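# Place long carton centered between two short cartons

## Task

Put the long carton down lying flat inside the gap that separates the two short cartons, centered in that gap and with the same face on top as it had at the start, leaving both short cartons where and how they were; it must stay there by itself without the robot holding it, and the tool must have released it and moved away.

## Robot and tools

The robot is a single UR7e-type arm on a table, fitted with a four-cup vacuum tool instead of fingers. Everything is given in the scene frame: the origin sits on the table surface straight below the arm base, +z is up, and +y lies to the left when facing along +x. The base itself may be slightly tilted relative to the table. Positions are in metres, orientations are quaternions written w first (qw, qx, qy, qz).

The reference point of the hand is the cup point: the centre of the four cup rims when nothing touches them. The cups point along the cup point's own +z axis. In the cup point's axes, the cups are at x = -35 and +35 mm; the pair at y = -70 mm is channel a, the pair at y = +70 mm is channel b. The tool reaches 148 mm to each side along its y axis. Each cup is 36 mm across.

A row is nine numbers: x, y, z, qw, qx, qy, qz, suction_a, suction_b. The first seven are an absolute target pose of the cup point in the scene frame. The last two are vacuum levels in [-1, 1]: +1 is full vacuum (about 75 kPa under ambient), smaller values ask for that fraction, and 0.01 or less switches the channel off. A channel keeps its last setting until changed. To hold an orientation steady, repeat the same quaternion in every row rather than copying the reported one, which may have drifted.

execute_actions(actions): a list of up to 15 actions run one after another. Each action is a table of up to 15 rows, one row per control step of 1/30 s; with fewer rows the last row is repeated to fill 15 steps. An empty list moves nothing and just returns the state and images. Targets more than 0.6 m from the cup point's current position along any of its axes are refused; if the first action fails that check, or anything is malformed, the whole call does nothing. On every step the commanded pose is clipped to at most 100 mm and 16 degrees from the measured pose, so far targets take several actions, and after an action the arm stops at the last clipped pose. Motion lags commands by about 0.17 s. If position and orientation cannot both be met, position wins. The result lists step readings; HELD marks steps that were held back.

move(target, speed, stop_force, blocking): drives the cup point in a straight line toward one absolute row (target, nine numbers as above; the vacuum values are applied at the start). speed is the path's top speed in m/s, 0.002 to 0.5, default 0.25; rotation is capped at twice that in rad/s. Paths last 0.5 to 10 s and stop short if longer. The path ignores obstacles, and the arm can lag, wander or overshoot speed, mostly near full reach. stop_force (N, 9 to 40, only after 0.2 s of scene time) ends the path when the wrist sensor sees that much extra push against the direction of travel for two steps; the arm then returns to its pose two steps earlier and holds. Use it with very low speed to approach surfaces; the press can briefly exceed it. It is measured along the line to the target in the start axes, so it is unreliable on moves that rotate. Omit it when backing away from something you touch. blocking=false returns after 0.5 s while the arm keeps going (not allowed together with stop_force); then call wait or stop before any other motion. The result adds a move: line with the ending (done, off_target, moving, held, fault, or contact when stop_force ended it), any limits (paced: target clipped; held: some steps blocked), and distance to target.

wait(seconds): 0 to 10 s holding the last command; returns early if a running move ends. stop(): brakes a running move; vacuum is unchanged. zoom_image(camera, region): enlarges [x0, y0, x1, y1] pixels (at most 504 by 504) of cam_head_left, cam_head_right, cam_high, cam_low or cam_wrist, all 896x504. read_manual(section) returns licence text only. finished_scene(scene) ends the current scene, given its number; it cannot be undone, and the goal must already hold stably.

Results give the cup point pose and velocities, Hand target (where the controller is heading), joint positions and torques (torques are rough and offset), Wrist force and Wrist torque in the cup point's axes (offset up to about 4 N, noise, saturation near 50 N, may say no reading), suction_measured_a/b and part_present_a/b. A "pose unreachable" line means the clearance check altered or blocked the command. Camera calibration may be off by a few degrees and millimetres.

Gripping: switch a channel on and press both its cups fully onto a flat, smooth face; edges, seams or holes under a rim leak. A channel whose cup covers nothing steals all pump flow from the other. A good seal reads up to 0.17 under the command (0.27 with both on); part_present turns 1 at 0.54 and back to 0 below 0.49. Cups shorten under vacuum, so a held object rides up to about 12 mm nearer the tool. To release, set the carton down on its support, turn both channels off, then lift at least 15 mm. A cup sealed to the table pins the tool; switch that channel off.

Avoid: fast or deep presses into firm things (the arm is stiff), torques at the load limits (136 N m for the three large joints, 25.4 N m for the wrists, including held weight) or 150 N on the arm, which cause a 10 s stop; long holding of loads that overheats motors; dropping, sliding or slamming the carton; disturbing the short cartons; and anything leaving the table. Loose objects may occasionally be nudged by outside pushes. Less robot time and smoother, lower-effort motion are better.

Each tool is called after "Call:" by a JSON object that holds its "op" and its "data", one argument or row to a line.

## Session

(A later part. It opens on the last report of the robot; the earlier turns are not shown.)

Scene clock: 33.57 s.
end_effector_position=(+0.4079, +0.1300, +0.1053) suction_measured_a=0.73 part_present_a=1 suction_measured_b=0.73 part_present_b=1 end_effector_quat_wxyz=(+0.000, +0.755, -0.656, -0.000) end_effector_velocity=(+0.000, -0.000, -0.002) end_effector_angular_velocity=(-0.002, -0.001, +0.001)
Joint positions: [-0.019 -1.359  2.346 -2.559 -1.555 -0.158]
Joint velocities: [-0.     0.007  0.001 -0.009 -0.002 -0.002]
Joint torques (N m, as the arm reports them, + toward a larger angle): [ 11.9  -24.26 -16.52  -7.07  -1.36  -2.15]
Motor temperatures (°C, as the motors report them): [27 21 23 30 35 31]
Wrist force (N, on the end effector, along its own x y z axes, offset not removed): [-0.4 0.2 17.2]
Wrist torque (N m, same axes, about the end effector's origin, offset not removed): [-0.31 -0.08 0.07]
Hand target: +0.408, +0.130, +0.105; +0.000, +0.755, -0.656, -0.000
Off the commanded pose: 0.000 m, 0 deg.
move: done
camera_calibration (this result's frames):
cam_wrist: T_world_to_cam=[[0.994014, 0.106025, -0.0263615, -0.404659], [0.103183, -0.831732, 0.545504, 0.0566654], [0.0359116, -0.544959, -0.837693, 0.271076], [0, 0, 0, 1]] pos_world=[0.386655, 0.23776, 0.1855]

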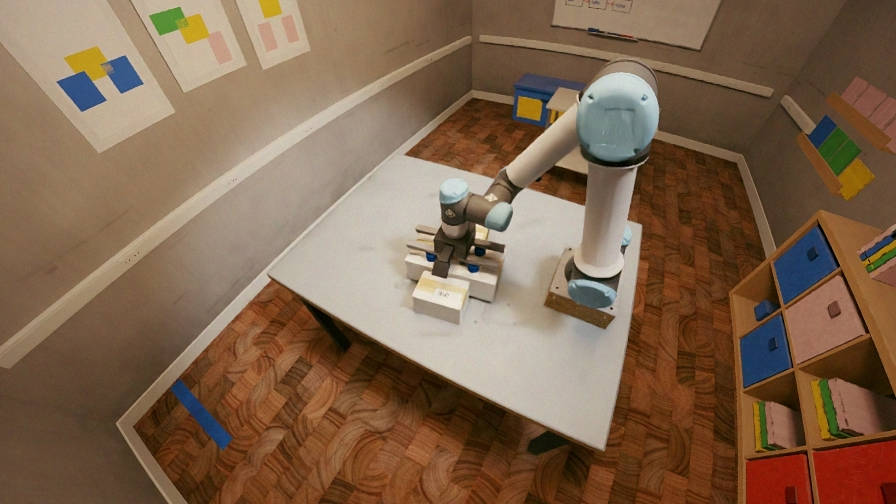

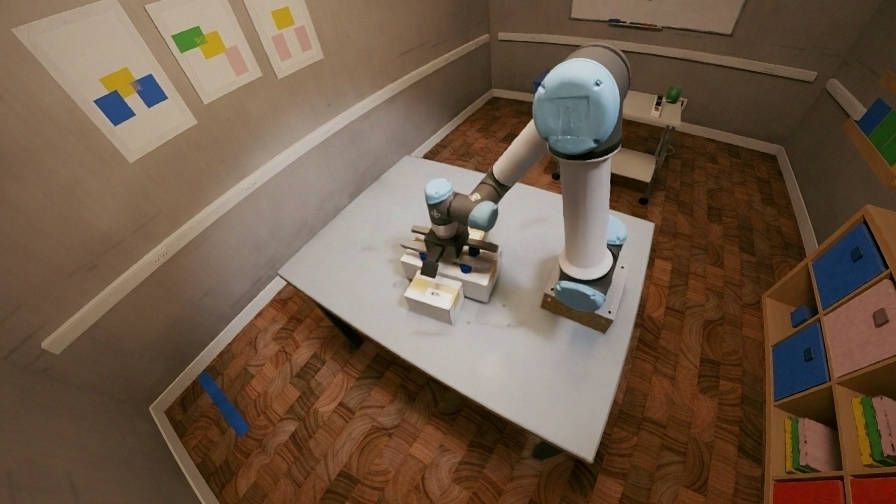

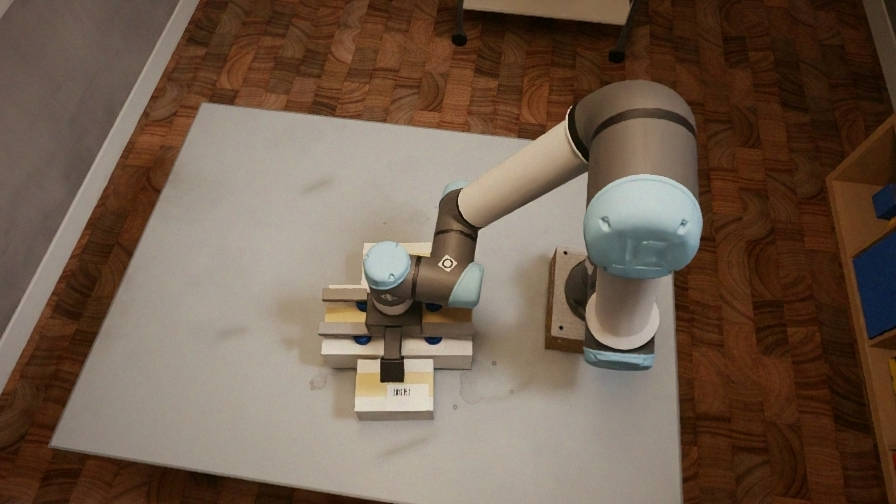

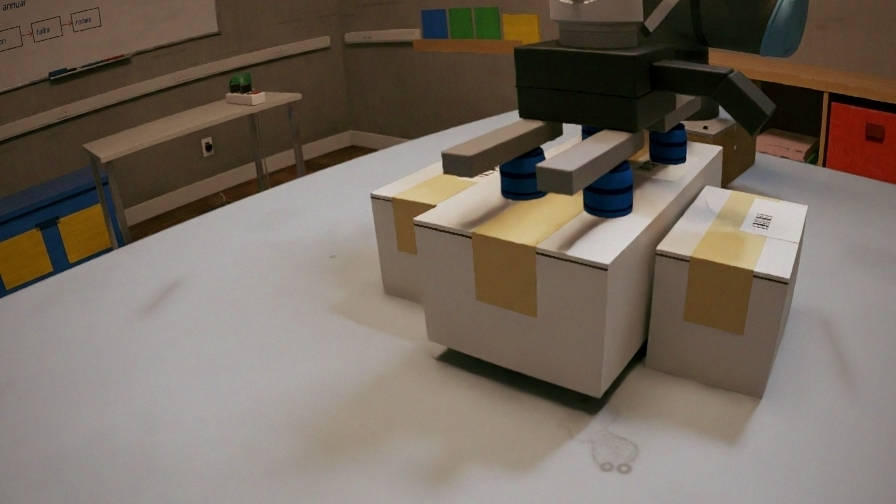

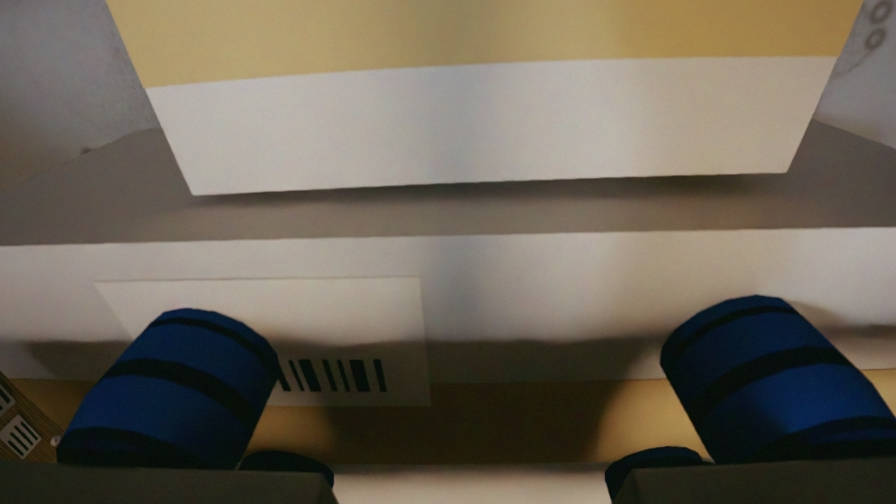

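Call:
{"op": "move", "data": {
  "target": [0.408,0.130,0.075,0,-0.755,0.656,0,1,1],
  "speed": 0.008,
  "stop_force": 10
}}

Call:
{"op": "execute_actions", "data": {
  "actions": [
    [[0.408,0.130,0.094,0,-0.755,0.656,0,0,0]],
    [[0.408,0.130,0.12,0,-0.755,0.656,0,0,0]]
  ]
}}

Call:
{"op": "move", "data": {
  "target": [0.55,0.05,0.42,0,-0.38,0.925,0,0,0],
  "speed": 0.4
}}

Scene clock: 39.63 s.
end_effector_position=(+0.4079, +0.1300, +0.0873) suction_measured_a=0.73 part_present_a=1 suction_measured_b=0.73 part_present_b=1 end_effector_quat_wxyz=(+0.000, +0.755, -0.656, -0.000) end_effector_velocity=(-0.001, +0.000, +0.001) end_effector_angular_velocity=(-0.001, +0.006, +0.001)
Joint positions: [-0.018 -1.308  2.358 -2.621 -1.555 -0.157]
Joint velocities: [ 0.    -0.006 -0.002  0.013 -0.001 -0.001]
Joint torques (N m, as the arm reports them, + toward a larger angle): [  8.56 -30.57 -19.17   2.35  -0.78   1.4 ]
Motor temperatures (°C, as the motors report them): [27 21 23 30 35 31]
Wrist force (N, on the end effector, along its own x y z axes, offset not removed): [1.1 -6.9 3.3]
Wrist torque (N m, same axes, about the end effector's origin, offset not removed): [2.30 -0.54 0.21]
Hand target: +0.408, +0.130, +0.088; -0.000, +0.755, -0.656, +0.000
Off the commanded pose: 0.012 m, 0 deg.
move: contact
camera_calibration (this result's frames):
cam_wrist: T_world_to_cam=[[0.994003, 0.1061, -0.0264783, -0.405081], [0.103309, -0.831726, 0.54549, 0.0664742], [0.0358538, -0.544954, -0.837699, 0.256006], [0, 0, 0, 1]] pos_world=[0.386606, 0.237779, 0.167469]

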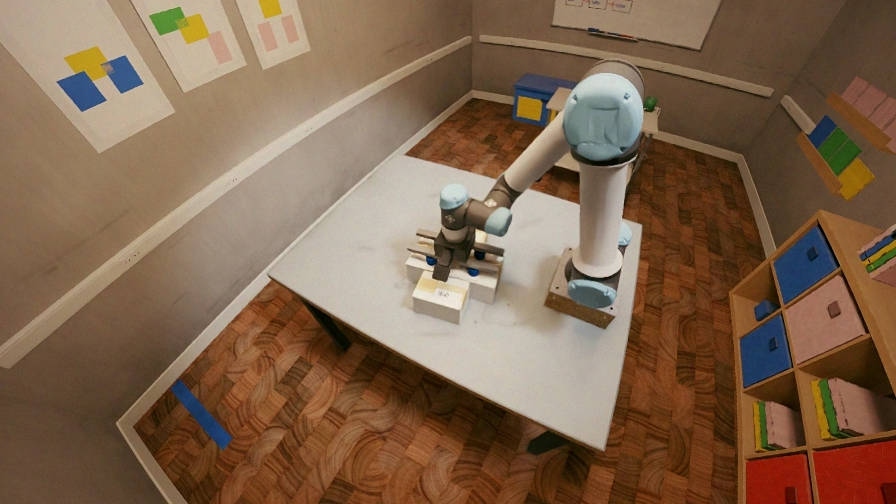

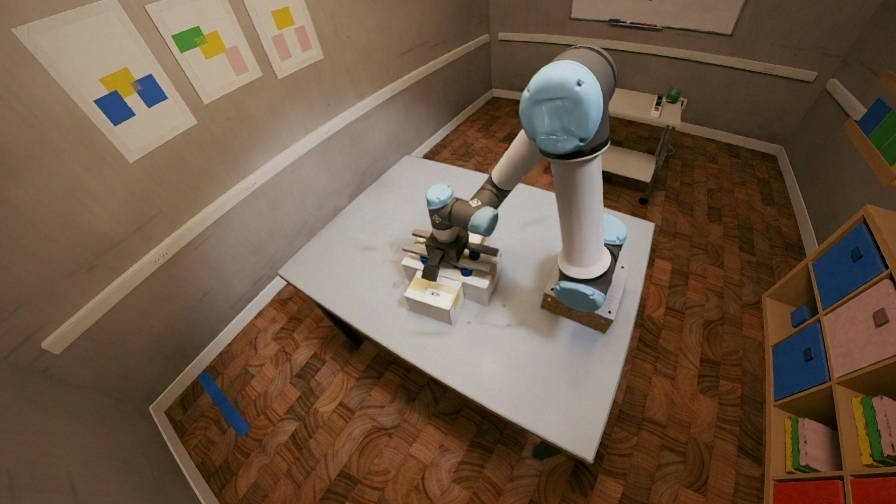

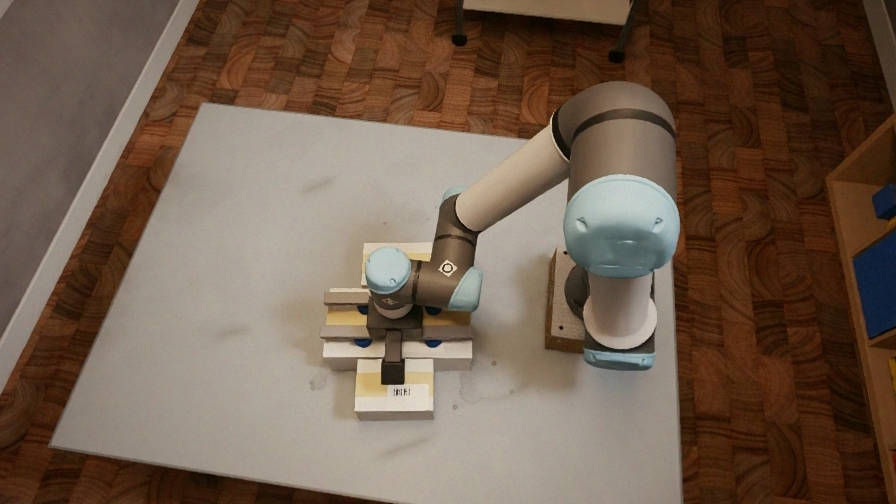

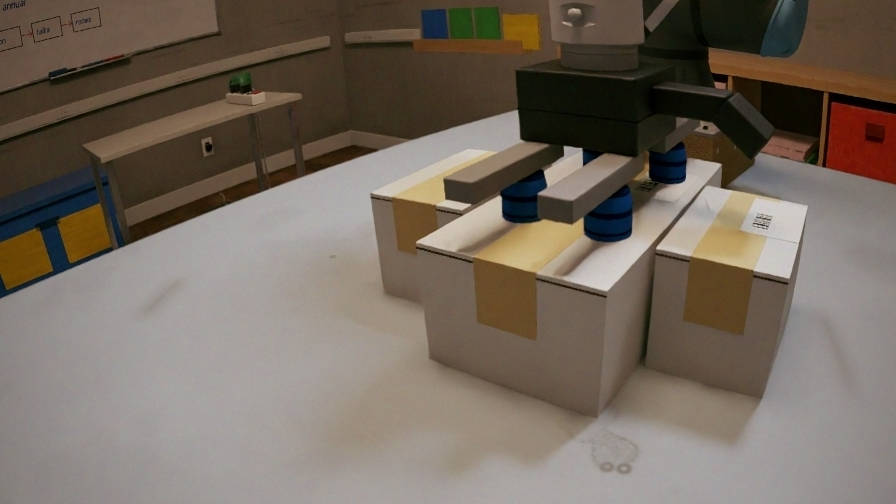

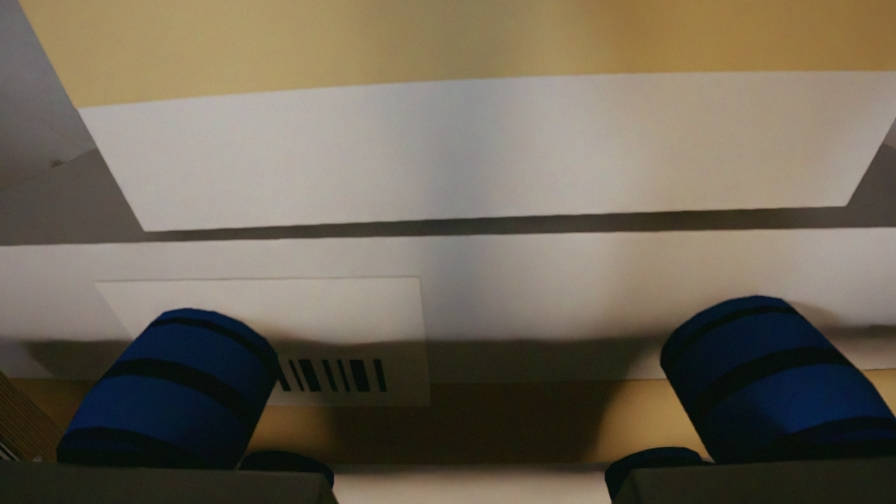

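Scene clock: 40.63 s.
end_effector_position=(+0.4081, +0.1300, +0.1192) suction_measured_a=0.00 part_present_a=0 suction_measured_b=0.00 part_present_b=0 end_effector_quat_wxyz=(-0.000, +0.755, -0.656, +0.000) end_effector_velocity=(+0.000, -0.001, +0.007) end_effector_angular_velocity=(-0.004, +0.002, -0.000)
Joint positions: [-0.02  -1.396  2.335 -2.511 -1.555 -0.159]
Joint velocities: [-0.001 -0.018 -0.007  0.027 -0.004 -0.001]
Joint torques (N m, as the arm reports them, + toward a larger angle): [-10.92 -35.05 -24.33  -1.5   -0.5   -2.19]
Motor temperatures (°C, as the motors report them): [27 21 23 30 35 31]
Wrist force (N, on the end effector, along its own x y z axes, offset not removed): [1.0 -0.7 0.4]
Wrist torque (N m, same axes, about the end effector's origin, offset not removed): [-0.04 -0.22 0.05]
Hand target: +0.408, +0.130, +0.120; -0.000, +0.755, -0.656, +0.000
Off the commanded pose: 0.001 m, 0 deg.
Step readings (end_effector_position; steps 1 to 15: 1st action; 16 to 30: 2nd action):
0: (+0.4079, +0.1300, +0.0873)
1: (+0.4079, +0.1300, +0.0874)
2: (+0.4079, +0.1300, +0.0881)
4: (+0.4081, +0.1301, +0.0905)
8: (+0.4080, +0.1301, +0.0929)
15: (+0.4080, +0.1301, +0.0938)
16: (+0.4080, +0.1300, +0.0939)
17: (+0.4085, +0.1300, +0.0954)
19: (+0.4088, +0.1301, +0.1040)
23: (+0.4084, +0.1301, +0.1144)
30: end_effector_position above
camera_calibration (this result's frames):
cam_wrist: T_world_to_cam=[[0.994017, 0.106083, -0.0259954, -0.404483], [0.10303, -0.831722, 0.545548, 0.0491866], [0.0362526, -0.544963, -0.837676, 0.282531], [0, 0, 0, 1]] pos_world=[0.386753, 0.237787, 0.199321]

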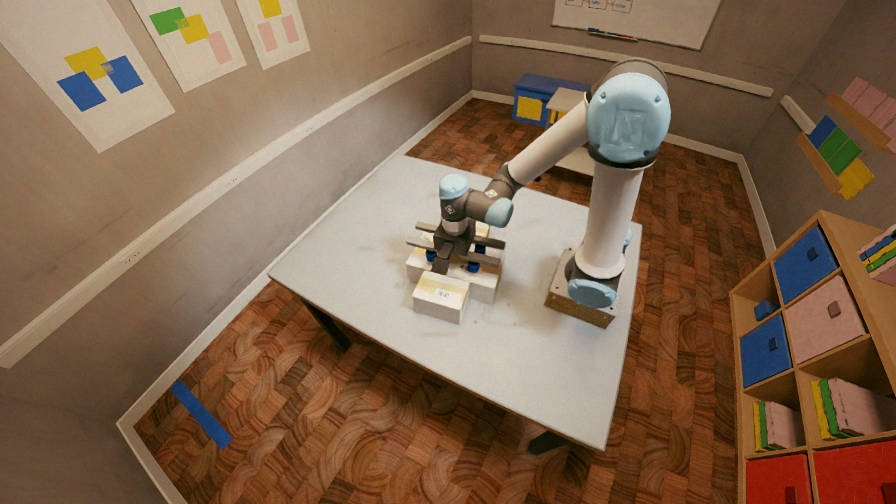

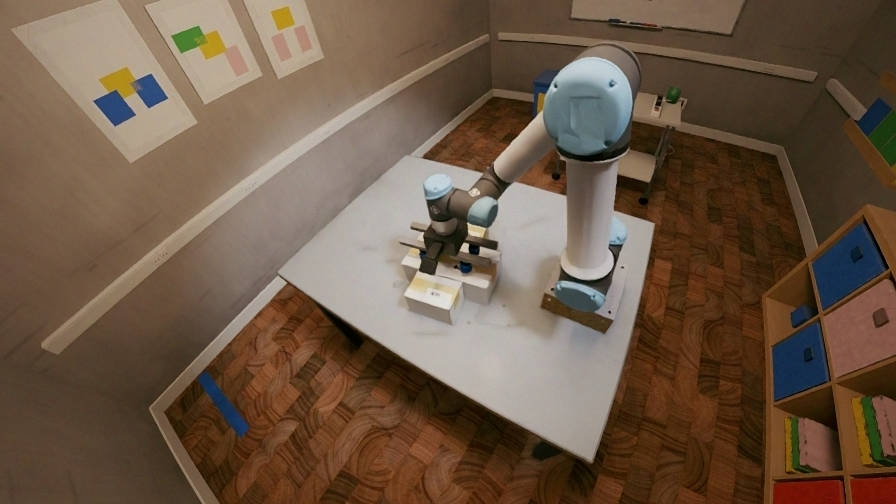

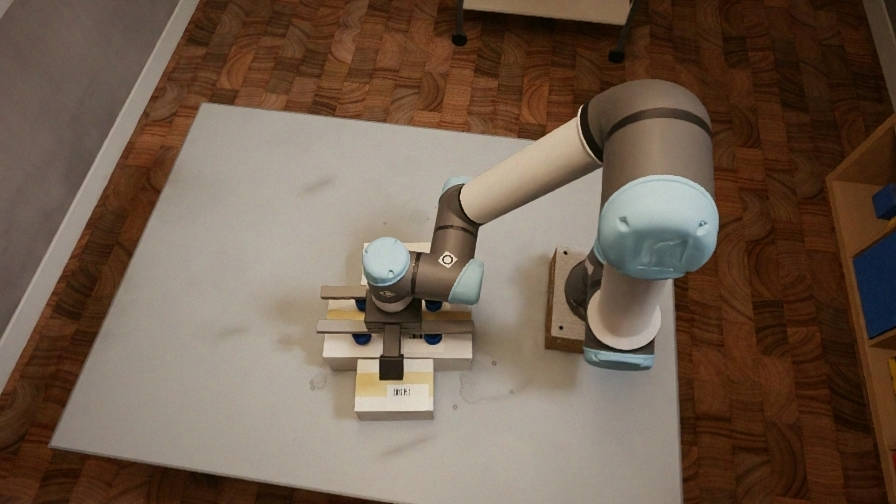

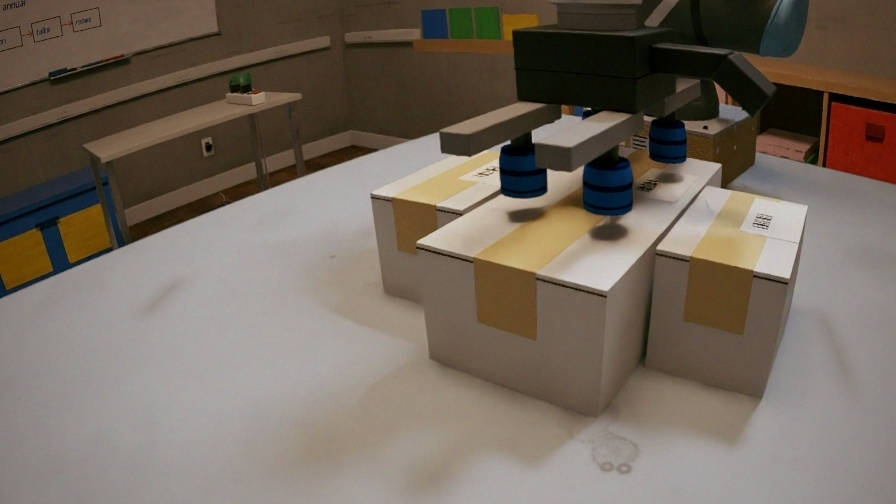

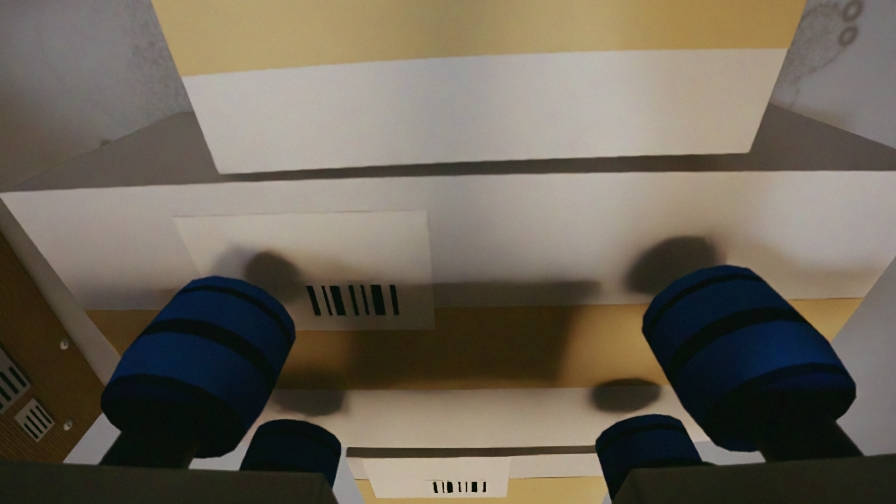

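Scene clock: 42.53 s.
end_effector_position=(+0.5501, +0.0500, +0.4196) suction_measured_a=0.00 part_present_a=0 suction_measured_b=0.00 part_present_b=0 end_effector_quat_wxyz=(+0.000, -0.380, +0.925, -0.000) end_effector_velocity=(+0.001, -0.001, +0.001) end_effector_angular_velocity=(-0.001, +0.006, -0.008)
Joint positions: [-0.171 -1.47   1.524 -1.624 -1.555  0.62 ]
Joint velocities: [-0.     0.006 -0.012  0.011 -0.002  0.007]
Joint torques (N m, as the arm reports them, + toward a larger angle): [-12.   -23.46 -37.67  -0.91  -1.7    1.84]
Motor temperatures (°C, as the motors report them): [27 21 23 30 35 31]
Wrist force (N, on the end effector, along its own x y z axes, offset not removed): [1.7 -0.1 2.0]
Wrist torque (N m, same axes, about the end effector's origin, offset not removed): [0.10 -0.30 0.15]
Hand target: +0.550, +0.050, +0.420; +0.000, -0.380, +0.925, -0.000
Off the commanded pose: 0.000 m, 0 deg.
move: done
camera_calibration (this result's frames):
cam_wrist: T_world_to_cam=[[0.678897, -0.733781, -0.0257959, -0.314081], [-0.605707, -0.579568, 0.545179, 0.181505], [-0.414992, -0.354495, -0.837923, 0.724285], [0, 0, 0, 1]] pos_world=[0.62374, 0.131483, 0.49984]

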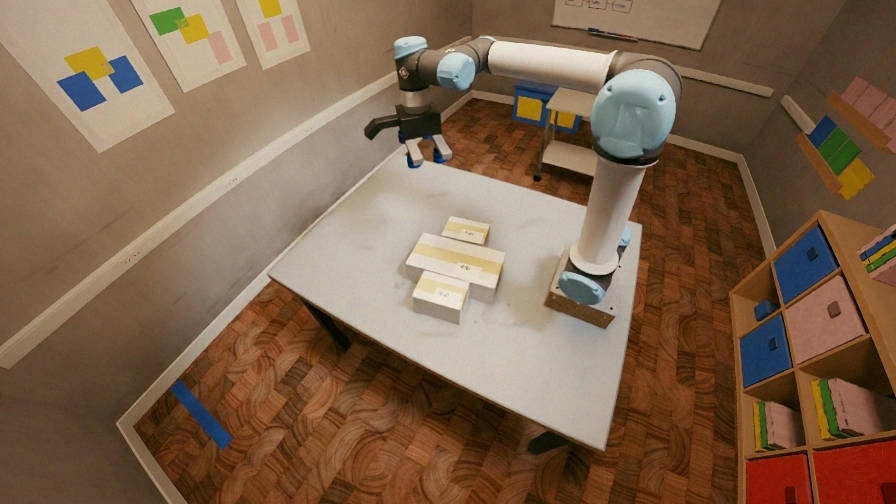

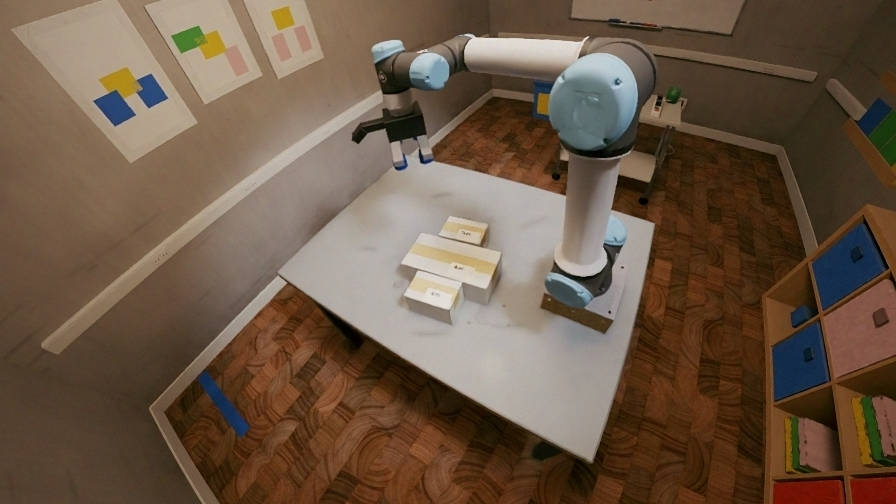

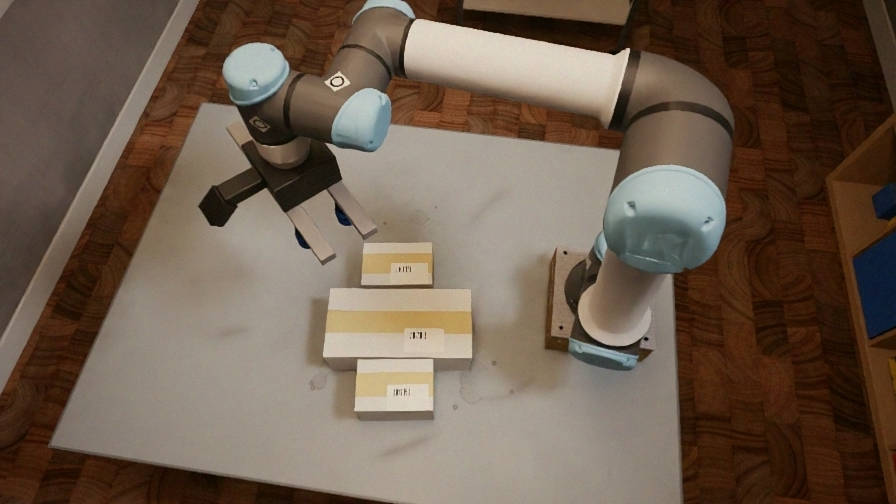

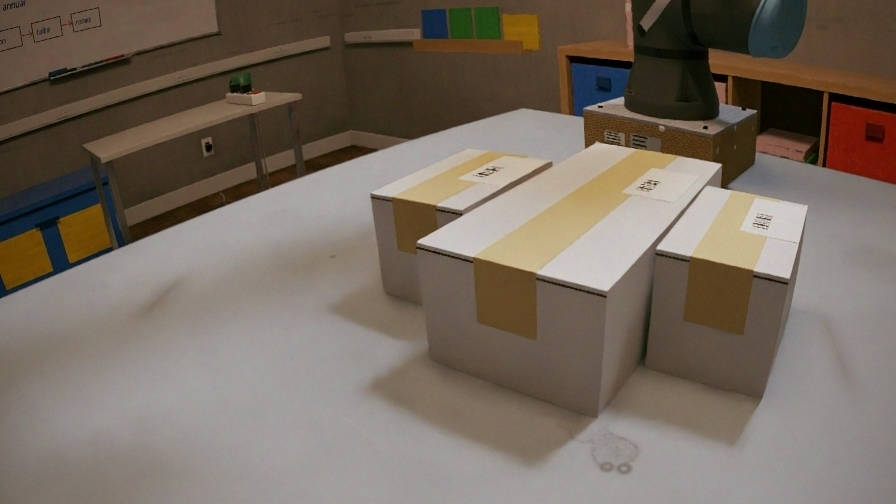

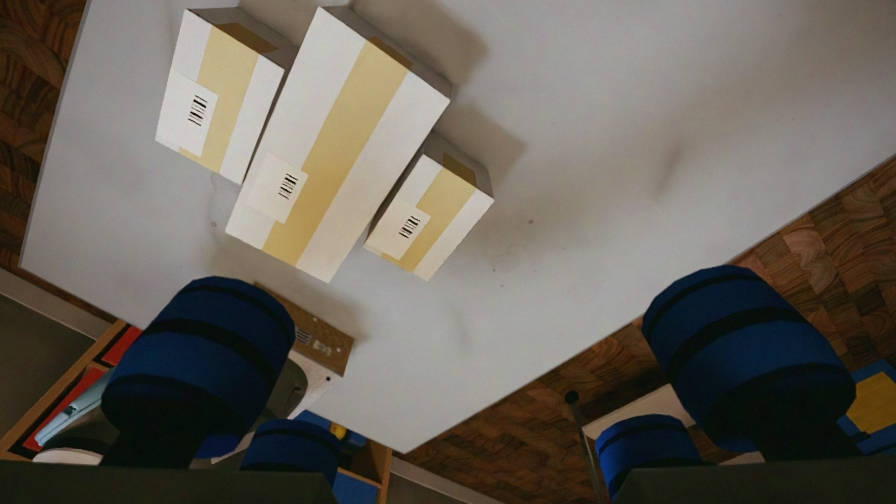

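Gaps are small and similar on both sides.

Call:
{"op": "finished_scene", "data": {
  "scene": 2
}}

The scene is finished: the task was done.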